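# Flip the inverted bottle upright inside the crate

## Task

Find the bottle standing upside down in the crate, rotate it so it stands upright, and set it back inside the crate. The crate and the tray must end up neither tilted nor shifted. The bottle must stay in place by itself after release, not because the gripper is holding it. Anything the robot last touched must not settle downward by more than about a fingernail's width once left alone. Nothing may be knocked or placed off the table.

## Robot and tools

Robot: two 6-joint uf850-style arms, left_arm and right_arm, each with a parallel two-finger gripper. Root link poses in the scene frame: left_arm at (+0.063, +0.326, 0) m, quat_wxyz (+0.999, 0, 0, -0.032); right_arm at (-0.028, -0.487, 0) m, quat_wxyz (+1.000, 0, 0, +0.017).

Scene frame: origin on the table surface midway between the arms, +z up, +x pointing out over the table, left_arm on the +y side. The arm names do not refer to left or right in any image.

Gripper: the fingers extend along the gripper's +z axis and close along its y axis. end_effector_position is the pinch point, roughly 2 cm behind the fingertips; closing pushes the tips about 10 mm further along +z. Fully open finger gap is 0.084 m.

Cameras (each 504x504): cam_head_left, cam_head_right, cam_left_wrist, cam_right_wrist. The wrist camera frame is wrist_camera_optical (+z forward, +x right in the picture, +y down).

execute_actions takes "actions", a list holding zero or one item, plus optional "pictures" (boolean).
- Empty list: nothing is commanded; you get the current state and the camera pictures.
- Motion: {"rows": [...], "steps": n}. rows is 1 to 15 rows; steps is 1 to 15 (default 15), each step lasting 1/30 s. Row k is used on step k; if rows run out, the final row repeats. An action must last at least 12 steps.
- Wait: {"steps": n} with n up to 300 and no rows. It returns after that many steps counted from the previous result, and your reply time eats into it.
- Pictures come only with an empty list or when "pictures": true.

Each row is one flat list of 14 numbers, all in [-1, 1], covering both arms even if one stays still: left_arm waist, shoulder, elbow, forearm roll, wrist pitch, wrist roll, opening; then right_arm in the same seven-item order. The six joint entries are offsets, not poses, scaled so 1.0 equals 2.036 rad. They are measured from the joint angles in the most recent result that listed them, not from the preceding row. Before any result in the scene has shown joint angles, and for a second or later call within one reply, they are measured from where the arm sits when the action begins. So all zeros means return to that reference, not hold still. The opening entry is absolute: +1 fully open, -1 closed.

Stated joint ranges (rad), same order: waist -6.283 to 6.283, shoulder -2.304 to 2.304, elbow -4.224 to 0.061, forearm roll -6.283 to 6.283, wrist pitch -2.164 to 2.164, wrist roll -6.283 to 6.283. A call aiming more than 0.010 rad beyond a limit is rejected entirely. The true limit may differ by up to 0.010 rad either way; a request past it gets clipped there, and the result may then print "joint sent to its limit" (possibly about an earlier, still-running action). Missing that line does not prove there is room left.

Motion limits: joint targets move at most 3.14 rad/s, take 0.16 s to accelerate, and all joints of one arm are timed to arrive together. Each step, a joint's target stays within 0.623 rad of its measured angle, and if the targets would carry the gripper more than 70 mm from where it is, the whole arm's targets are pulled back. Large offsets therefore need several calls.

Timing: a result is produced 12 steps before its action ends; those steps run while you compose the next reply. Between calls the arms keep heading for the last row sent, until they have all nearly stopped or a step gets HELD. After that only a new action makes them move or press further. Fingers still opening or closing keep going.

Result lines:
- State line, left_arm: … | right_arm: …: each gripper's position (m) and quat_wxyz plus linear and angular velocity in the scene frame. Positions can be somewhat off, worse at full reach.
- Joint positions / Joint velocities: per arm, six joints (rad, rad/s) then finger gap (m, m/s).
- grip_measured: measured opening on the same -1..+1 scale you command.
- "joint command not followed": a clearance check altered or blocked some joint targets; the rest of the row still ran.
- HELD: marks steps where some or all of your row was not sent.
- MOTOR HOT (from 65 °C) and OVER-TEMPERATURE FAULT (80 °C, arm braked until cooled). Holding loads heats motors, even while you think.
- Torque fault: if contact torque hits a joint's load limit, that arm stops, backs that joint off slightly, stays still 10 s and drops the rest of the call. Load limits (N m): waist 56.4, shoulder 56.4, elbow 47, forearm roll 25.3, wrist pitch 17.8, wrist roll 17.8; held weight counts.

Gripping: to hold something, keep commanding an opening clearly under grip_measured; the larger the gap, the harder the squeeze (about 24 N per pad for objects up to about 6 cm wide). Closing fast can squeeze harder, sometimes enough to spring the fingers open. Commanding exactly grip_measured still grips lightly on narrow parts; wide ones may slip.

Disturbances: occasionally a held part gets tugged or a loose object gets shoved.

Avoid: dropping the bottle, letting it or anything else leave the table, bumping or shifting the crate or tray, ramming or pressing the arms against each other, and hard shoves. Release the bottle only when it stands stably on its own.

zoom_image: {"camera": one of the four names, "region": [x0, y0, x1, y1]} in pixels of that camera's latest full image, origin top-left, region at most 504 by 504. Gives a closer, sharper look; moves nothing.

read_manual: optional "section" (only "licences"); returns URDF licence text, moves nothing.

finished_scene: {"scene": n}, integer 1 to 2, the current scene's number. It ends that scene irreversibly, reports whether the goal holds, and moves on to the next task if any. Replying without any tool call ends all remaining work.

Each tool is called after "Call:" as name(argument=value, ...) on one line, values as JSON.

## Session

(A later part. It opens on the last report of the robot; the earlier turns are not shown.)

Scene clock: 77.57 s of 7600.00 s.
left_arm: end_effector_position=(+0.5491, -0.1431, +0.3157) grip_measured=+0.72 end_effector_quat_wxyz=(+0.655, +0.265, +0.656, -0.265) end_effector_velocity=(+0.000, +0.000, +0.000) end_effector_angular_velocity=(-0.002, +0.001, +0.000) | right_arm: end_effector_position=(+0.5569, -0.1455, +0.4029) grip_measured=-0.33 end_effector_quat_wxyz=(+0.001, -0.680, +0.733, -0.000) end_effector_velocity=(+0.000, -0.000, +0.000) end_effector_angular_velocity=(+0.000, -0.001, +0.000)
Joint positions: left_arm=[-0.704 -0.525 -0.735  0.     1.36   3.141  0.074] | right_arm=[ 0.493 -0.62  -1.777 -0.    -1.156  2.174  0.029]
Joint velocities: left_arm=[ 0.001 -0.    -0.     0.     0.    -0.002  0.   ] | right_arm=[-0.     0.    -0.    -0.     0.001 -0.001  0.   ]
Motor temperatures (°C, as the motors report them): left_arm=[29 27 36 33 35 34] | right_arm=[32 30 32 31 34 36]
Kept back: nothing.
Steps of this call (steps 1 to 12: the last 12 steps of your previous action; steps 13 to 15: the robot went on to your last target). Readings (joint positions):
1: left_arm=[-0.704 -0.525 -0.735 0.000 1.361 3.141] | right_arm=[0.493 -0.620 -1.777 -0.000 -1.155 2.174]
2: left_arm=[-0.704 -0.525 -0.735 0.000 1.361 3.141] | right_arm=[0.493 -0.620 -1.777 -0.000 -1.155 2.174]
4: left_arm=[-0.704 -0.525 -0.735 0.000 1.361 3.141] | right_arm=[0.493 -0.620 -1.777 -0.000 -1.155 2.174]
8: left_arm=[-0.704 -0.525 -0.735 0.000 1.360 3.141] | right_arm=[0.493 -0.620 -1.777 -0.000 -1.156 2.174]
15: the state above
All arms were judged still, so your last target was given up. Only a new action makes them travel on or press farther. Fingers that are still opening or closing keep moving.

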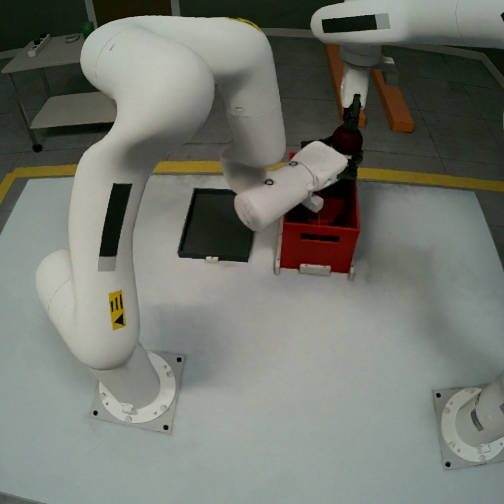

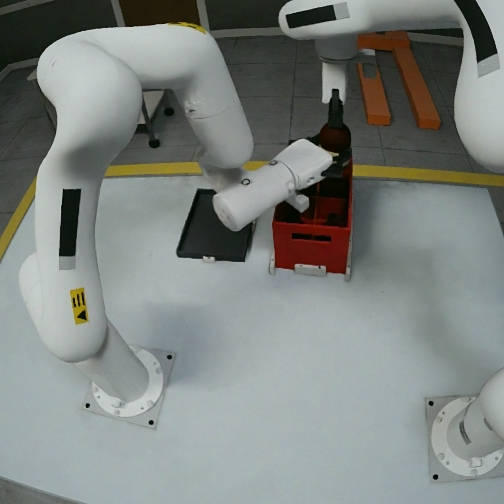

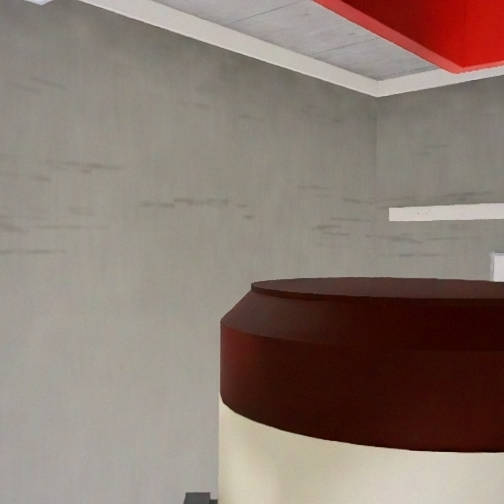

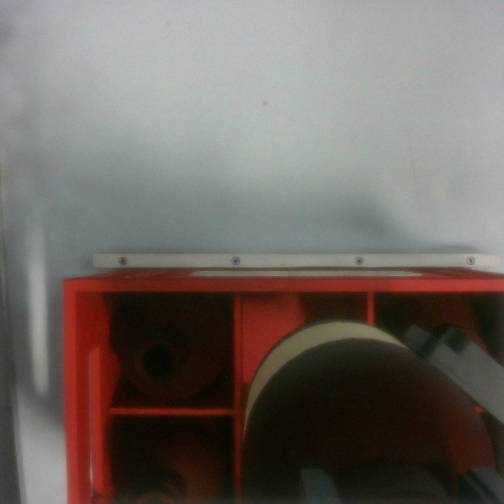

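Call:
execute_actions(actions=[{"rows": [[0,0,0,0,0,0,0.6,0,0,0,0,0,0,-1],[0,0,0,0,0,0,0.75,0,0,0,0,0,0,-1],[0,0,0,0,0,0,0.85,0,0,0,0,0,0,-1],[0,0,0,0,0,0,0.95,0,0,0,0,0,0,-1],[0,0,0,0,0,0,1,0,0,0,0,0,0,-1],[0,0.0032,0.0057,0,0.0025,0,1,0,0,0,0,0,0,-1],[0,0.0103,0.0182,0,0.0079,0,1,0,0,0,0,0,0,-1],[0,0.0219,0.0386,0,0.0168,0,1,0,0,0,0,0,0,-1],[0,0.0360,0.0636,0,0.0277,0,1,0,0,0,0,0,0,-1],[0,0.0514,0.0908,0,0.0396,0,1,0,0,0,0,0,0,-1],[0,0.0669,0.1181,0,0.0514,0,1,0,0,0,0,0,0,-1],[0,0.0823,0.1453,0,0.0633,0,1,0,0,0,0,0,0,-1],[0,0.0977,0.1726,0,0.0752,0,1,0,0,0,0,0,0,-1],[0,0.1132,0.1998,0,0.0870,0,1,0,0,0,0,0,0,-1],[0,0.1286,0.2271,0,0.0989,0,1,0,0,0,0,0,0,-1]], "steps": 15}])

Call:
execute_actions(actions=[{"steps": 18}])

Call:
execute_actions(actions=[{"rows": [[0,0,0,0,0,0,1,0,-0.0003,0.0010,0,0.0013,0,-1],[0,0,0,0,0,0,1,0,-0.0012,0.0037,0,0.0049,0,-1],[0,0,0,0,0,0,1,0.0001,-0.0025,0.0078,0,0.0103,0,-1],[0,0,0,0,0,0,1,0.0001,-0.0042,0.0129,0,0.0170,0,-1],[0,0,0,0,0,0,1,0.0002,-0.0061,0.0188,0,0.0247,0,-1],[0,0,0,0,0,0,1,0.0003,-0.0082,0.0250,0,0.0328,0,-1],[0,0,0,0,0,0,1,0.0003,-0.0102,0.0311,0,0.0409,0,-1],[0,0,0,0,0,0,1,0.0004,-0.0121,0.0370,0,0.0486,0,-1],[0,0,0,0,0,0,1,0.0004,-0.0138,0.0421,0,0.0554,0,-1],[0,0,0,0,0,0,1,0.0005,-0.0151,0.0462,0,0.0607,0,-1],[0,0,0,0,0,0,1,0.0005,-0.0160,0.0489,0,0.0643,0,-1],[0,0,0,0,0,0,1,0.0005,-0.0163,0.0499,0,0.0656,0,-1]], "steps": 12}])

Call:
execute_actions(actions=[{"steps": 21}], pictures=true)

Scene clock: 83.57 s of 7600.00 s.
left_arm: end_effector_position=(+0.5491, -0.1431, +0.3159) grip_measured=+0.74 end_effector_quat_wxyz=(+0.655, +0.265, +0.656, -0.265) end_effector_velocity=(-0.001, -0.002, +0.009) end_effector_angular_velocity=(-0.017, -0.033, -0.007) | right_arm: end_effector_position=(+0.5570, -0.1455, +0.4029) grip_measured=-0.33 end_effector_quat_wxyz=(+0.001, -0.680, +0.733, -0.000) end_effector_velocity=(+0.003, +0.002, -0.001) end_effector_angular_velocity=(+0.008, -0.013, +0.000)
Joint positions: left_arm=[-0.704 -0.525 -0.735  0.     1.361  3.141  0.074] | right_arm=[ 0.493 -0.62  -1.777 -0.    -1.155  2.174  0.029]
Joint velocities: left_arm=[-0.002 -0.    -0.001  0.005  0.035  0.01   0.088] | right_arm=[ 0.    -0.001  0.001 -0.     0.017  0.    -0.003]
Motor temperatures (°C, as the motors report them): left_arm=[29 27 36 33 35 34] | right_arm=[32 30 32 31 34 36]
Steps of this call (steps 1 to 90: nothing new was sent; then 2.90 s passed at rest; steps 91 to 93: the first 3 steps of this action). Readings (joint positions):
91: left_arm=[-0.704 -0.525 -0.735 0.000 1.361 3.141] | right_arm=[0.493 -0.620 -1.777 -0.000 -1.155 2.174]
92: left_arm=[-0.704 -0.525 -0.735 0.000 1.361 3.141] | right_arm=[0.493 -0.620 -1.777 -0.000 -1.155 2.174]
93: the state above

Scene clock: 84.17 s of 7600.00 s.
left_arm: end_effector_position=(+0.4249, -0.0230, +0.3153) grip_measured=+1.00 end_effector_quat_wxyz=(+0.655, +0.265, +0.656, -0.265) end_effector_velocity=(-0.044, +0.041, +0.007) end_effector_angular_velocity=(-0.019, -0.019, -0.002) | right_arm: end_effector_position=(+0.5569, -0.1455, +0.4029) grip_measured=-0.33 end_effector_quat_wxyz=(+0.001, -0.680, +0.733, -0.000) end_effector_velocity=(-0.000, +0.000, -0.000) end_effector_angular_velocity=(-0.000, +0.002, -0.000)
Joint positions: left_arm=[-0.704 -0.268 -0.28   0.     1.557  3.141  0.084] | right_arm=[ 0.493 -0.62  -1.777 -0.    -1.155  2.174  0.029]
Joint velocities: left_arm=[-0.     0.092  0.152  0.002  0.087 -0.001  0.   ] | right_arm=[ 0.    -0.001 -0.     0.001 -0.001 -0.    -0.   ]
Motor temperatures (°C, as the motors report them): left_arm=[29 27 36 33 35 34] | right_arm=[32 30 32 31 34 36]
Kept back: nothing.
Steps of this call (steps 1 to 12: the last 12 steps of your previous action; steps 13 to 18: the robot went on to your last target). Readings (joint positions):
1: left_arm=[-0.705 -0.525 -0.735 0.001 1.362 3.141] | right_arm=[0.493 -0.620 -1.776 -0.000 -1.154 2.174]
2: left_arm=[-0.705 -0.525 -0.736 0.001 1.363 3.142] | right_arm=[0.493 -0.620 -1.776 -0.000 -1.153 2.174]
4: left_arm=[-0.705 -0.522 -0.732 0.001 1.365 3.142] | right_arm=[0.493 -0.621 -1.776 -0.000 -1.153 2.174]
8: left_arm=[-0.705 -0.472 -0.641 0.000 1.403 3.141] | right_arm=[0.493 -0.620 -1.776 -0.000 -1.154 2.174]
18: the state above

Scene clock: 84.20 s of 7600.00 s.
left_arm: end_effector_position=(+0.4240, -0.0222, +0.3156) grip_measured=+1.00 end_effector_quat_wxyz=(+0.655, +0.265, +0.656, -0.265) end_effector_velocity=(-0.015, +0.012, +0.010) end_effector_angular_velocity=(-0.023, -0.024, -0.003) | right_arm: end_effector_position=(+0.5569, -0.1455, +0.4029) grip_measured=-0.33 end_effector_quat_wxyz=(+0.001, -0.680, +0.733, -0.000) end_effector_velocity=(-0.000, -0.000, +0.000) end_effector_angular_velocity=(+0.001, +0.000, -0.000)
Joint positions: left_arm=[-0.704 -0.266 -0.276  0.     1.559  3.141  0.084] | right_arm=[ 0.493 -0.62  -1.777 -0.    -1.155  2.174  0.029]
Joint velocities: left_arm=[-0.001  0.037  0.049  0.002  0.045  0.001  0.   ] | right_arm=[-0.     0.    -0.     0.001 -0.001 -0.    -0.   ]
Motor temperatures (°C, as the motors report them): left_arm=[29 27 36 33 35 34] | right_arm=[32 30 32 31 34 36]
Kept back: the last 12 steps of this action, its rows measured from the state above.
Steps of this call (step 1: the robot went on to your last target). Readings (joint positions):
1: the state above

Scene clock: 84.90 s of 7600.00 s.
left_arm: end_effector_position=(+0.4240, -0.0222, +0.3156) grip_measured=+1.00 end_effector_quat_wxyz=(+0.655, +0.265, +0.656, -0.265) end_effector_velocity=(-0.001, +0.000, -0.000) end_effector_angular_velocity=(+0.002, -0.000, -0.000) | right_arm: end_effector_position=(+0.5580, -0.1441, +0.3356) grip_measured=-0.33 end_effector_quat_wxyz=(+0.000, -0.681, +0.733, -0.000) end_effector_velocity=(-0.001, -0.001, -0.004) end_effector_angular_velocity=(-0.003, +0.005, +0.000)
Joint positions: left_arm=[-0.704 -0.266 -0.276  0.     1.559  3.141  0.084] | right_arm=[ 0.494 -0.653 -1.676 -0.    -1.022  2.174  0.029]
Joint velocities: left_arm=[-0.001  0.     0.001 -0.    -0.     0.002  0.   ] | right_arm=[ 0.    -0.004  0.004 -0.001  0.002  0.     0.   ]
Motor temperatures (°C, as the motors report them): left_arm=[29 27 36 33 35 34] | right_arm=[32 30 32 31 34 36]
Kept back: nothing.
Steps of this call (steps 1 to 12: the last 12 steps of your previous action; steps 13 to 21: the robot went on to your last target). Readings (joint positions):
1: left_arm=[-0.704 -0.265 -0.276 0.000 1.560 3.141] | right_arm=[0.493 -0.620 -1.776 -0.000 -1.155 2.174]
2: left_arm=[-0.704 -0.266 -0.276 0.000 1.560 3.141] | right_arm=[0.493 -0.620 -1.776 -0.000 -1.154 2.174]
4: left_arm=[-0.704 -0.267 -0.278 0.000 1.560 3.141] | right_arm=[0.493 -0.622 -1.769 -0.000 -1.144 2.174]
8: left_arm=[-0.704 -0.267 -0.277 0.000 1.559 3.141] | right_arm=[0.494 -0.635 -1.731 -0.000 -1.096 2.174]
21: the state above

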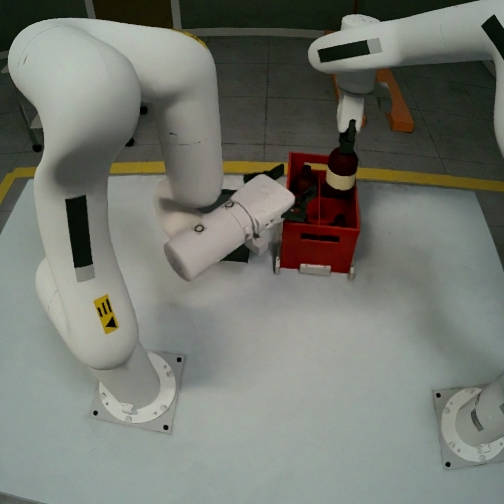

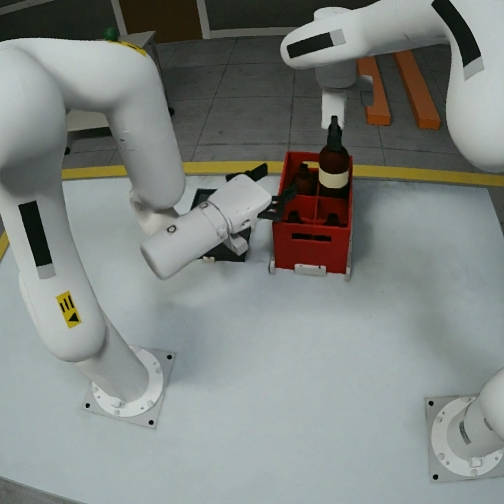

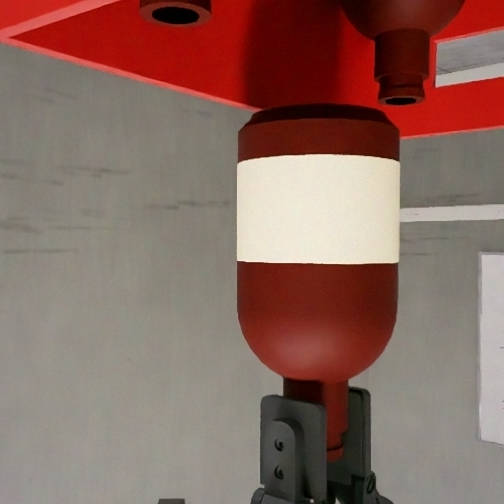

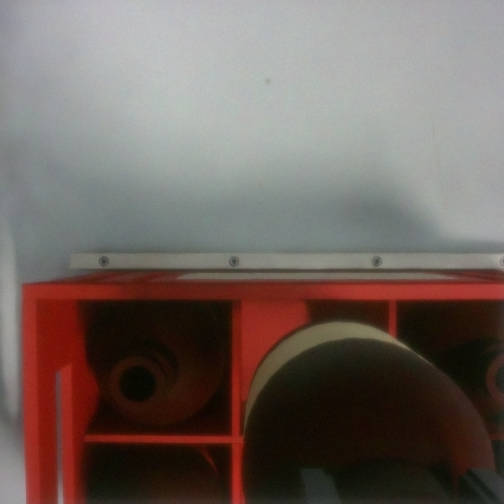

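Call:
zoom_image(camera="cam_left_wrist", region=[240, 350, 400, 504])

Call:
zoom_image(camera="cam_left_wrist", region=[220, 80, 420, 280])

Call:
zoom_image(camera="cam_right_wrist", region=[200, 250, 454, 504])

Region (240, 350, 400, 504) of cam_left_wrist's 504x504 image, scaled by 3.150, with more detail than that image has; it fills the top 485 rows of this view, and the rest is white.

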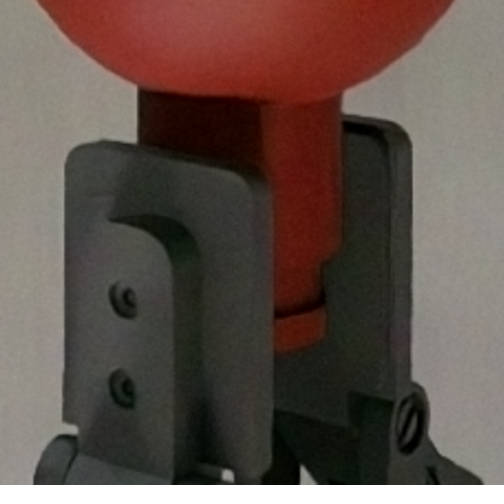

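Region (220, 80, 420, 280) of cam_left_wrist's 504x504 image, scaled by 2.520, with more detail than that image has.

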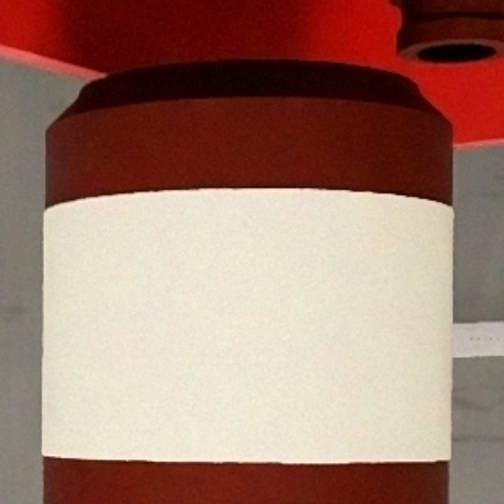

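Region (200, 250, 454, 504) of cam_right_wrist's 504x504 image, scaled by 1.984, with more detail than that image has.

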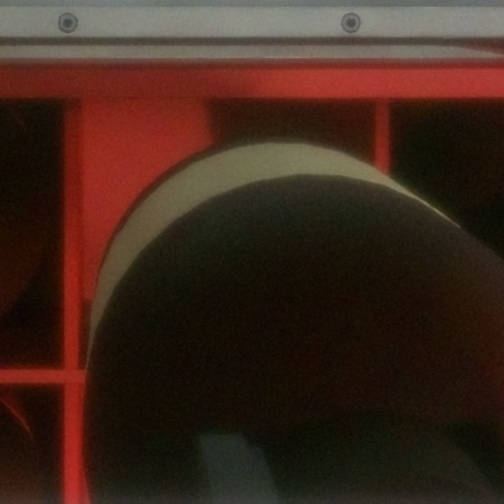

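Call:
execute_actions(actions=[{"rows": [[0.0024,0,0,0,0,0,1,0,-0.0005,0.0011,0,0.0016,0,-1],[0.0089,0,0,0,0,0,1,0,-0.0019,0.0041,0,0.0060,0,-1],[0.0188,0,0,0,0,0,1,0,-0.0041,0.0085,0,0.0126,0,-1],[0.0311,0,0,0,0,0,1,0,-0.0070,0.0138,0,0.0207,0,-1],[0.0451,0,0,0,0,0,1,0,-0.0105,0.0196,0,0.0299,0,-1],[0.06,0,0,0,0,0,1,0,-0.0145,0.0252,0,0.0395,0,-1],[0.0749,0,0,0,0,0,1,0,-0.0187,0.0306,0,0.0489,0,-1],[0.0889,0,0,0,0,0,1,0,-0.0229,0.0353,0,0.0578,0,-1],[0.1013,0,0,0,0,0,1,0,-0.0267,0.0392,0,0.0656,0,-1],[0.1111,0,0,0,0,0,1,0,-0.0300,0.0422,0,0.0716,0,-1],[0.1176,0,0,0,0,0,1,0,-0.0321,0.0440,0,0.0756,0,-1],[0.12,0,0,0,0,0,1,0,-0.0330,0.0447,0,0.0771,0,-1]], "steps": 12}])

Call:
execute_actions(actions=[{"steps": 18}])

Call:
execute_actions(actions=[{"rows": [[0,0,0,0,0,0,1,0,-0.0009,0.0007,0,0.0016,0,-1],[0,0,0,0,0,0,1,0,-0.0032,0.0025,0,0.0057,0,-1],[0,0,0,0,0,0,1,0,-0.0069,0.0051,0,0.0120,0,-1],[0,0,0,0,0,0,1,0,-0.0117,0.0082,0,0.0198,0,-1],[0,0,0,0,0,0,1,0,-0.0172,0.0113,0,0.0286,0,-1],[0,0,0,0,0,0,1,0,-0.0234,0.0143,0,0.0377,0,-1],[0,0,0,0,0,0,1,0,-0.0298,0.0169,0,0.0467,0,-1],[0,0,0,0,0,0,1,0,-0.0360,0.0191,0,0.0551,0,-1],[0,0,0,0,0,0,1,0,-0.0417,0.0207,0,0.0624,0,-1],[0,0,0,0,0,0,1,0,-0.0464,0.0218,0,0.0682,0,-1],[0,0,0,0,0,0,1,0,-0.0495,0.0224,0,0.0719,0,-1],[0,0,0,0,0,0,1,0,-0.0506,0.0227,0,0.0730,0,-1]], "steps": 12}])

Call:
execute_actions(actions=[{"steps": 21}], pictures=true)

Scene clock: 93.10 s of 7600.00 s.
left_arm: end_effector_position=(+0.4240, -0.0222, +0.3156) grip_measured=+1.00 end_effector_quat_wxyz=(+0.655, +0.265, +0.656, -0.265) end_effector_velocity=(-0.000, +0.000, -0.000) end_effector_angular_velocity=(+0.000, +0.001, -0.001) | right_arm: end_effector_position=(+0.5578, -0.1442, +0.3350) grip_measured=-0.33 end_effector_quat_wxyz=(-0.000, -0.681, +0.733, -0.000) end_effector_velocity=(-0.000, +0.000, -0.001) end_effector_angular_velocity=(+0.001, +0.002, -0.001)
Joint positions: left_arm=[-0.704 -0.266 -0.276  0.     1.559  3.141  0.084] | right_arm=[ 0.494 -0.653 -1.675 -0.    -1.022  2.174  0.029]
Joint velocities: left_arm=[-0.001  0.     0.001  0.    -0.    -0.     0.   ] | right_arm=[ 0.    -0.001  0.     0.002  0.     0.    -0.   ]
Motor temperatures (°C, as the motors report them): left_arm=[29 27 36 33 35 34] | right_arm=[32 30 32 31 34 36]
Kept back: the last 12 steps of this action.
Steps of this call (steps 1 to 15: the robot went on to your last target; steps 16 to 90: nothing new was sent; then 5.20 s passed at rest). Readings (joint positions):
1: left_arm=[-0.704 -0.266 -0.276 0.000 1.559 3.141] | right_arm=[0.494 -0.653 -1.676 -0.000 -1.022 2.174]
2: left_arm=[-0.704 -0.266 -0.276 0.000 1.559 3.141] | right_arm=[0.494 -0.653 -1.675 -0.000 -1.022 2.174]
4: left_arm=[-0.704 -0.266 -0.276 0.000 1.559 3.141] | right_arm=[0.494 -0.653 -1.675 -0.000 -1.022 2.174]
8: left_arm=[-0.704 -0.266 -0.276 0.000 1.559 3.141] | right_arm=[0.494 -0.653 -1.675 -0.000 -1.022 2.174]
90: the state above

Scene clock: 93.70 s of 7600.00 s.
left_arm: end_effector_position=(+0.4972, +0.0748, +0.3156) grip_measured=+1.00 end_effector_quat_wxyz=(+0.682, +0.184, +0.683, -0.184) end_effector_velocity=(+0.001, +0.003, -0.001) end_effector_angular_velocity=(+0.002, +0.001, +0.006) | right_arm: end_effector_position=(+0.5579, -0.1441, +0.2514) grip_measured=-0.33 end_effector_quat_wxyz=(+0.000, -0.681, +0.733, -0.000) end_effector_velocity=(+0.004, +0.003, +0.004) end_effector_angular_velocity=(+0.009, -0.015, +0.000)
Joint positions: left_arm=[-0.461 -0.266 -0.276  0.     1.559  3.141  0.084] | right_arm=[ 0.494 -0.719 -1.586 -0.    -0.866  2.174  0.029]
Joint velocities: left_arm=[ 0.008 -0.001  0.001  0.001  0.     0.002 -0.   ] | right_arm=[ 0.     0.003 -0.005  0.001  0.009 -0.     0.   ]
Motor temperatures (°C, as the motors report them): left_arm=[29 27 36 33 35 34] | right_arm=[32 30 32 31 34 36]
Kept back: nothing.
Steps of this call (steps 1 to 12: the last 12 steps of your previous action; steps 13 to 18: the robot went on to your last target). Readings (joint positions):
1: left_arm=[-0.704 -0.266 -0.276 0.000 1.559 3.141] | right_arm=[0.494 -0.653 -1.675 -0.000 -1.022 2.174]
2: left_arm=[-0.702 -0.266 -0.276 0.000 1.559 3.141] | right_arm=[0.494 -0.653 -1.674 -0.000 -1.020 2.174]
4: left_arm=[-0.686 -0.266 -0.277 0.000 1.559 3.141] | right_arm=[0.494 -0.656 -1.668 -0.000 -1.009 2.174]
8: left_arm=[-0.602 -0.266 -0.277 0.000 1.559 3.141] | right_arm=[0.494 -0.678 -1.631 -0.000 -0.951 2.174]
18: the state above

Scene clock: 93.73 s of 7600.00 s.
left_arm: end_effector_position=(+0.4972, +0.0749, +0.3156) grip_measured=+1.00 end_effector_quat_wxyz=(+0.682, +0.183, +0.683, -0.184) end_effector_velocity=(+0.001, +0.002, +0.000) end_effector_angular_velocity=(-0.001, +0.000, +0.005) | right_arm: end_effector_position=(+0.5580, -0.1441, +0.2515) grip_measured=-0.33 end_effector_quat_wxyz=(+0.001, -0.681, +0.733, -0.000) end_effector_velocity=(+0.001, -0.000, -0.001) end_effector_angular_velocity=(+0.000, -0.002, +0.001)
Joint positions: left_arm=[-0.461 -0.266 -0.276  0.     1.559  3.141  0.084] | right_arm=[ 0.494 -0.719 -1.586 -0.    -0.865  2.174  0.029]
Joint velocities: left_arm=[ 0.005  0.    -0.     0.    -0.    -0.001  0.   ] | right_arm=[-0.    -0.001  0.001 -0.001  0.004 -0.001  0.   ]
Motor temperatures (°C, as the motors report them): left_arm=[29 27 36 33 35 34] | right_arm=[32 30 32 31 34 36]
Kept back: the last 12 steps of this action, its rows measured from the state above.
Steps of this call (step 1: the robot went on to your last target). Readings (joint positions):
1: the state above

Scene clock: 94.43 s of 7600.00 s.
left_arm: end_effector_position=(+0.4972, +0.0749, +0.3156) grip_measured=+1.00 end_effector_quat_wxyz=(+0.682, +0.183, +0.683, -0.184) end_effector_velocity=(-0.000, -0.001, -0.000) end_effector_angular_velocity=(+0.000, -0.000, -0.002) | right_arm: end_effector_position=(+0.5583, -0.1439, +0.1634) grip_measured=-0.33 end_effector_quat_wxyz=(+0.001, -0.681, +0.733, -0.000) end_effector_velocity=(-0.002, -0.001, -0.004) end_effector_angular_velocity=(-0.003, +0.005, +0.001)
Joint positions: left_arm=[-0.461 -0.266 -0.276  0.     1.559  3.141  0.084] | right_arm=[ 0.494 -0.821 -1.54  -0.    -0.717  2.174  0.029]
Joint velocities: left_arm=[-0.002 -0.    -0.    -0.    -0.     0.    -0.   ] | right_arm=[ 0.    -0.003  0.004 -0.     0.002 -0.     0.   ]
Motor temperatures (°C, as the motors report them): left_arm=[29 27 36 33 35 34] | right_arm=[32 30 32 31 34 36]
Kept back: nothing.
Steps of this call (steps 1 to 12: the last 12 steps of your previous action; steps 13 to 21: the robot went on to your last target). Readings (joint positions):
1: left_arm=[-0.461 -0.266 -0.276 0.000 1.559 3.141] | right_arm=[0.494 -0.719 -1.585 -0.000 -0.865 2.174]
2: left_arm=[-0.461 -0.266 -0.276 0.000 1.559 3.141] | right_arm=[0.494 -0.720 -1.585 -0.000 -0.864 2.174]
4: left_arm=[-0.461 -0.266 -0.276 0.000 1.559 3.141] | right_arm=[0.494 -0.725 -1.582 -0.000 -0.853 2.174]
8: left_arm=[-0.461 -0.266 -0.276 0.000 1.559 3.141] | right_arm=[0.494 -0.761 -1.560 -0.000 -0.798 2.174]
21: the state above

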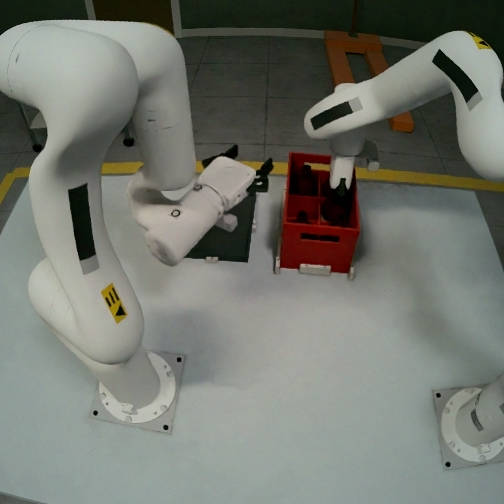

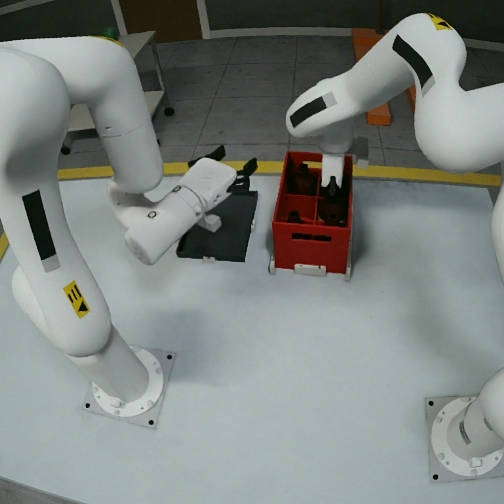

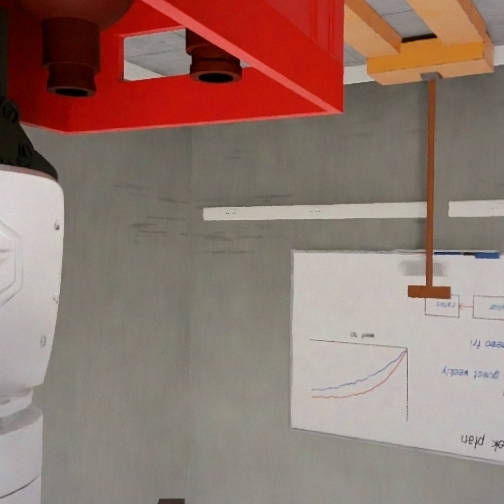

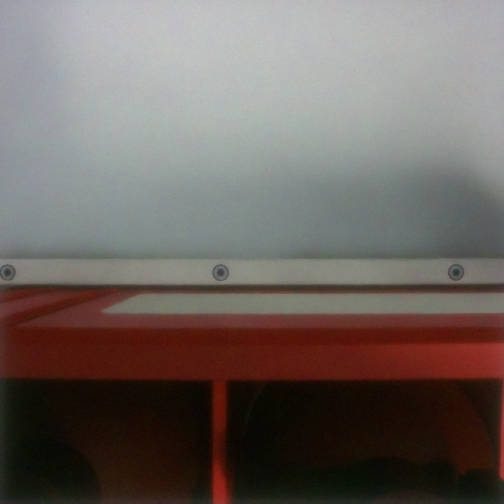

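Call:
execute_actions(actions=[{"rows": [[0,0,0,0,0,0,1,0,-0.0006,0.0001,0,0.0007,0,-1],[0,0,0,0,0,0,1,0,-0.0012,0.0002,0,0.0014,0,-1],[0,0,0,0,0,0,1,0,-0.0019,0.0003,0,0.0022,0,-1],[0,0,0,0,0,0,1,0,-0.0026,0.0005,0,0.0030,0,-1],[0,0,0,0,0,0,1,0,-0.0033,0.0006,0,0.0038,0,-1],[0,0,0,0,0,0,1,0,-0.0039,0.0007,0,0.0045,0,-1],[0,0,0,0,0,0,1,0,-0.0045,0.0008,0,0.0052,0,-1],[0,0,0,0,0,0,1,0,-0.0050,0.0009,0,0.0057,0,-1],[0,0,0,0,0,0,1,0,-0.0053,0.0010,0,0.0060,0,-1],[0,0,0,0,0,0,1,0,-0.0055,0.0010,0,0.0062,0,-1]], "steps": 12}])

Call:
execute_actions(actions=[{"steps": 16}])

Call:
execute_actions(actions=[{"rows": [[0,0,0,0,0,0,1,0,0,0,0,0,0,-0.4],[0,0,0,0,0,0,1,0,0,0,0,0,0,-0.33],[0,0,0,0,0,0,1,0,0,0,0,0,0,-0.29],[0,0,0,0,0,0,1,0,0,0,0,0,0,-0.25],[0,0,0,0,0,0,1,0,0,0,0,0,0,-0.18],[0,0,0,0,0,0,1,0,0,0,0,0,0,-0.08],[0,0,0,0,0,0,1,0,0.0012,-0.0002,0,-0.0014,0,0.02],[0,0,0,0,0,0,1,0,0.0045,-0.0009,0,-0.0054,0,0.12],[0,0,0,0,0,0,1,0,0.0100,-0.0022,0,-0.0122,0,0.2],[0,0,0,0,0,0,1,0,0.0172,-0.0043,0,-0.0215,0,0.2],[0,0,0,0,0,0,1,0,0.0255,-0.0072,0,-0.0327,0,0.2],[0,0,0,0,0,0,1,0,0.0340,-0.0108,0,-0.0448,0,0.2],[0,0,0,0,0,0,1,0,0.0422,-0.0150,0,-0.0572,0,0.2],[0,0,0,0,0,0,1,0,0.0495,-0.0194,0,-0.0689,0,0.2],[0,0,0,0,0,0,1,0,0.0555,-0.0236,0,-0.0796,0,0.2]], "steps": 15}])

Call:
execute_actions(actions=[{"steps": 20}], pictures=true)

Scene clock: 96.03 s of 7600.00 s.
left_arm: end_effector_position=(+0.4972, +0.0749, +0.3156) grip_measured=+1.00 end_effector_quat_wxyz=(+0.682, +0.183, +0.683, -0.184) end_effector_velocity=(-0.001, -0.000, -0.000) end_effector_angular_velocity=(+0.001, +0.000, -0.001) | right_arm: end_effector_position=(+0.5580, -0.1441, +0.1626) grip_measured=-0.33 end_effector_quat_wxyz=(+0.000, -0.681, +0.733, -0.000) end_effector_velocity=(+0.000, -0.000, -0.000) end_effector_angular_velocity=(-0.001, -0.000, +0.000)
Joint positions: left_arm=[-0.461 -0.266 -0.276  0.     1.559  3.141  0.084] | right_arm=[ 0.494 -0.822 -1.539 -0.    -0.717  2.174  0.029]
Joint velocities: left_arm=[-0.001 -0.     0.001  0.     0.     0.001  0.   ] | right_arm=[ 0.    -0.    -0.    -0.001 -0.     0.001 -0.   ]
Motor temperatures (°C, as the motors report them): left_arm=[29 27 36 33 35 34] | right_arm=[32 30 32 31 34 36]
Kept back: the last 12 steps of this action.
Steps of this call (steps 1 to 15: the robot went on to your last target; steps 16 to 48: nothing new was sent). Readings (joint positions):
1: left_arm=[-0.461 -0.266 -0.276 0.000 1.559 3.141] | right_arm=[0.494 -0.821 -1.540 -0.000 -0.717 2.174]
2: left_arm=[-0.461 -0.266 -0.276 0.000 1.559 3.141] | right_arm=[0.494 -0.822 -1.540 -0.000 -0.717 2.174]
4: left_arm=[-0.461 -0.266 -0.276 0.000 1.559 3.141] | right_arm=[0.494 -0.822 -1.540 -0.000 -0.717 2.174]
8: left_arm=[-0.461 -0.266 -0.276 0.000 1.559 3.141] | right_arm=[0.494 -0.822 -1.539 -0.000 -0.717 2.174]
48: the state above

Scene clock: 96.57 s of 7600.00 s.
left_arm: end_effector_position=(+0.4972, +0.0749, +0.3156) grip_measured=+1.00 end_effector_quat_wxyz=(+0.682, +0.183, +0.683, -0.184) end_effector_velocity=(-0.000, +0.000, -0.001) end_effector_angular_velocity=(+0.001, +0.001, -0.000) | right_arm: end_effector_position=(+0.5587, -0.1435, +0.1567) grip_measured=-0.33 end_effector_quat_wxyz=(+0.001, -0.681, +0.733, -0.000) end_effector_velocity=(+0.000, -0.000, -0.001) end_effector_angular_velocity=(-0.000, -0.001, +0.001)
Joint positions: left_arm=[-0.461 -0.266 -0.276  0.     1.559  3.141  0.084] | right_arm=[ 0.494 -0.831 -1.54  -0.    -0.706  2.174  0.03 ]
Joint velocities: left_arm=[-0.    -0.001  0.     0.     0.     0.001  0.   ] | right_arm=[-0.    -0.002  0.001 -0.001  0.003 -0.     0.   ]
Motor temperatures (°C, as the motors report them): left_arm=[29 27 36 33 35 34] | right_arm=[32 30 32 31 34 36]
Kept back: nothing.
Steps of this call (steps 1 to 12: the last 12 steps of your previous action; steps 13 to 16: the robot went on to your last target). Readings (joint positions):
1: left_arm=[-0.461 -0.266 -0.276 0.000 1.559 3.141] | right_arm=[0.494 -0.822 -1.539 -0.000 -0.717 2.174]
2: left_arm=[-0.461 -0.266 -0.276 0.000 1.559 3.141] | right_arm=[0.494 -0.822 -1.540 -0.000 -0.716 2.174]
4: left_arm=[-0.461 -0.266 -0.276 0.000 1.559 3.141] | right_arm=[0.494 -0.824 -1.540 -0.000 -0.714 2.174]
8: left_arm=[-0.461 -0.266 -0.276 0.000 1.559 3.141] | right_arm=[0.494 -0.829 -1.539 -0.000 -0.708 2.174]
16: the state above

Scene clock: 96.67 s of 7600.00 s.
left_arm: end_effector_position=(+0.4972, +0.0749, +0.3156) grip_measured=+1.00 end_effector_quat_wxyz=(+0.682, +0.183, +0.683, -0.184) end_effector_velocity=(+0.000, +0.000, -0.000) end_effector_angular_velocity=(+0.000, +0.001, +0.001) | right_arm: end_effector_position=(+0.5588, -0.1434, +0.1569) grip_measured=-0.33 end_effector_quat_wxyz=(+0.001, -0.681, +0.733, -0.000) end_effector_velocity=(+0.000, +0.000, +0.000) end_effector_angular_velocity=(+0.001, -0.002, +0.001)
Joint positions: left_arm=[-0.461 -0.266 -0.276  0.     1.559  3.141  0.084] | right_arm=[ 0.494 -0.831 -1.54  -0.    -0.706  2.174  0.03 ]
Joint velocities: left_arm=[ 0.001 -0.001  0.    -0.    -0.    -0.    -0.   ] | right_arm=[-0.     0.001  0.001 -0.     0.002 -0.001  0.027]
Motor temperatures (°C, as the motors report them): left_arm=[29 27 36 33 35 34] | right_arm=[32 30 32 31 34 36]
Steps of this call (steps 1 to 3: the first 3 steps of this action). Readings (joint positions):
1: left_arm=[-0.461 -0.266 -0.276 0.000 1.559 3.141] | right_arm=[0.494 -0.831 -1.540 -0.000 -0.706 2.174]
2: left_arm=[-0.461 -0.266 -0.276 0.000 1.559 3.141] | right_arm=[0.494 -0.831 -1.540 -0.000 -0.706 2.174]
3: the state above

Scene clock: 97.33 s of 7600.00 s.
left_arm: end_effector_position=(+0.4972, +0.0749, +0.3156) grip_measured=+1.00 end_effector_quat_wxyz=(+0.682, +0.183, +0.683, -0.184) end_effector_velocity=(-0.000, +0.001, -0.000) end_effector_angular_velocity=(+0.001, +0.001, +0.001) | right_arm: end_effector_position=(+0.5579, -0.1440, +0.2519) grip_measured=+0.19 end_effector_quat_wxyz=(-0.000, -0.681, +0.733, -0.000) end_effector_velocity=(-0.003, -0.002, -0.004) end_effector_angular_velocity=(-0.007, +0.013, -0.000)
Joint positions: left_arm=[-0.461 -0.266 -0.276  0.     1.559  3.141  0.084] | right_arm=[ 0.494 -0.719 -1.587 -0.    -0.868  2.174  0.052]
Joint velocities: left_arm=[ 0.001 -0.     0.001  0.     0.     0.    -0.   ] | right_arm=[-0.    -0.003  0.004  0.001 -0.008 -0.     0.   ]
Motor temperatures (°C, as the motors report them): left_arm=[29 27 36 33 35 34] | right_arm=[32 30 32 31 34 36]
Kept back: nothing.
Steps of this call (steps 1 to 12: the last 12 steps of your previous action; steps 13 to 20: the robot went on to your last target). Readings (joint positions):
1: left_arm=[-0.461 -0.266 -0.276 0.000 1.559 3.141] | right_arm=[0.494 -0.831 -1.539 -0.000 -0.705 2.174]
2: left_arm=[-0.461 -0.266 -0.276 0.000 1.559 3.141] | right_arm=[0.494 -0.832 -1.538 -0.000 -0.705 2.174]
4: left_arm=[-0.461 -0.266 -0.276 0.000 1.559 3.141] | right_arm=[0.494 -0.833 -1.538 -0.000 -0.705 2.174]
8: left_arm=[-0.461 -0.266 -0.276 0.000 1.559 3.141] | right_arm=[0.494 -0.814 -1.542 -0.000 -0.729 2.174]
20: the state above

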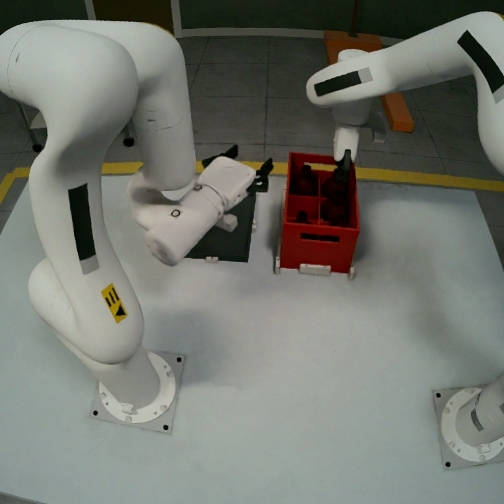

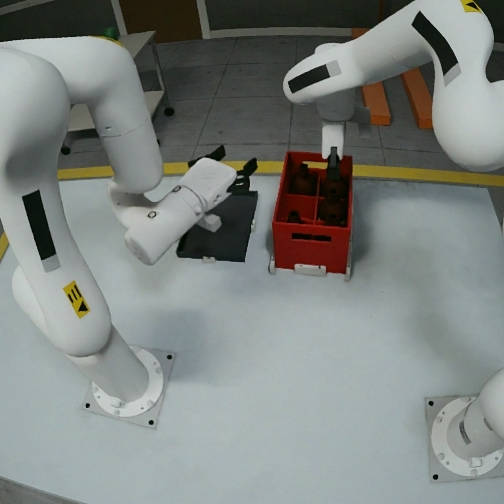

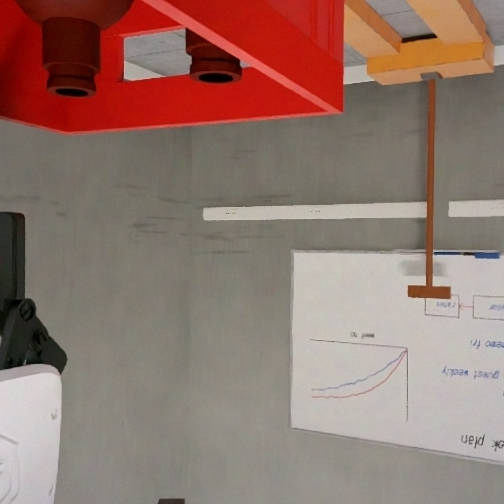

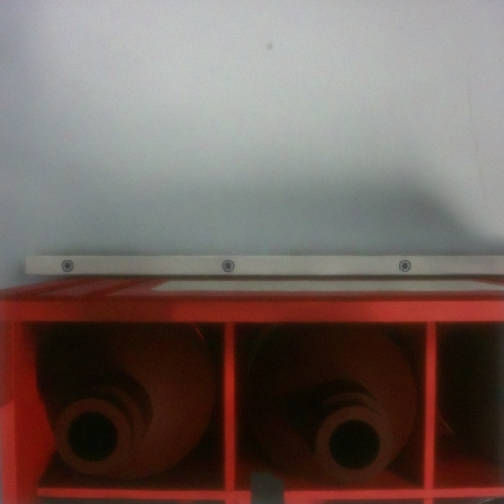

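The bottle touched down on the crate floor at about z = 0.157. It now stands upright in its cell, level with its neighbour, and the crate hasn't moved.

Call:
finished_scene(scene=1)

The scene is finished: the task was done.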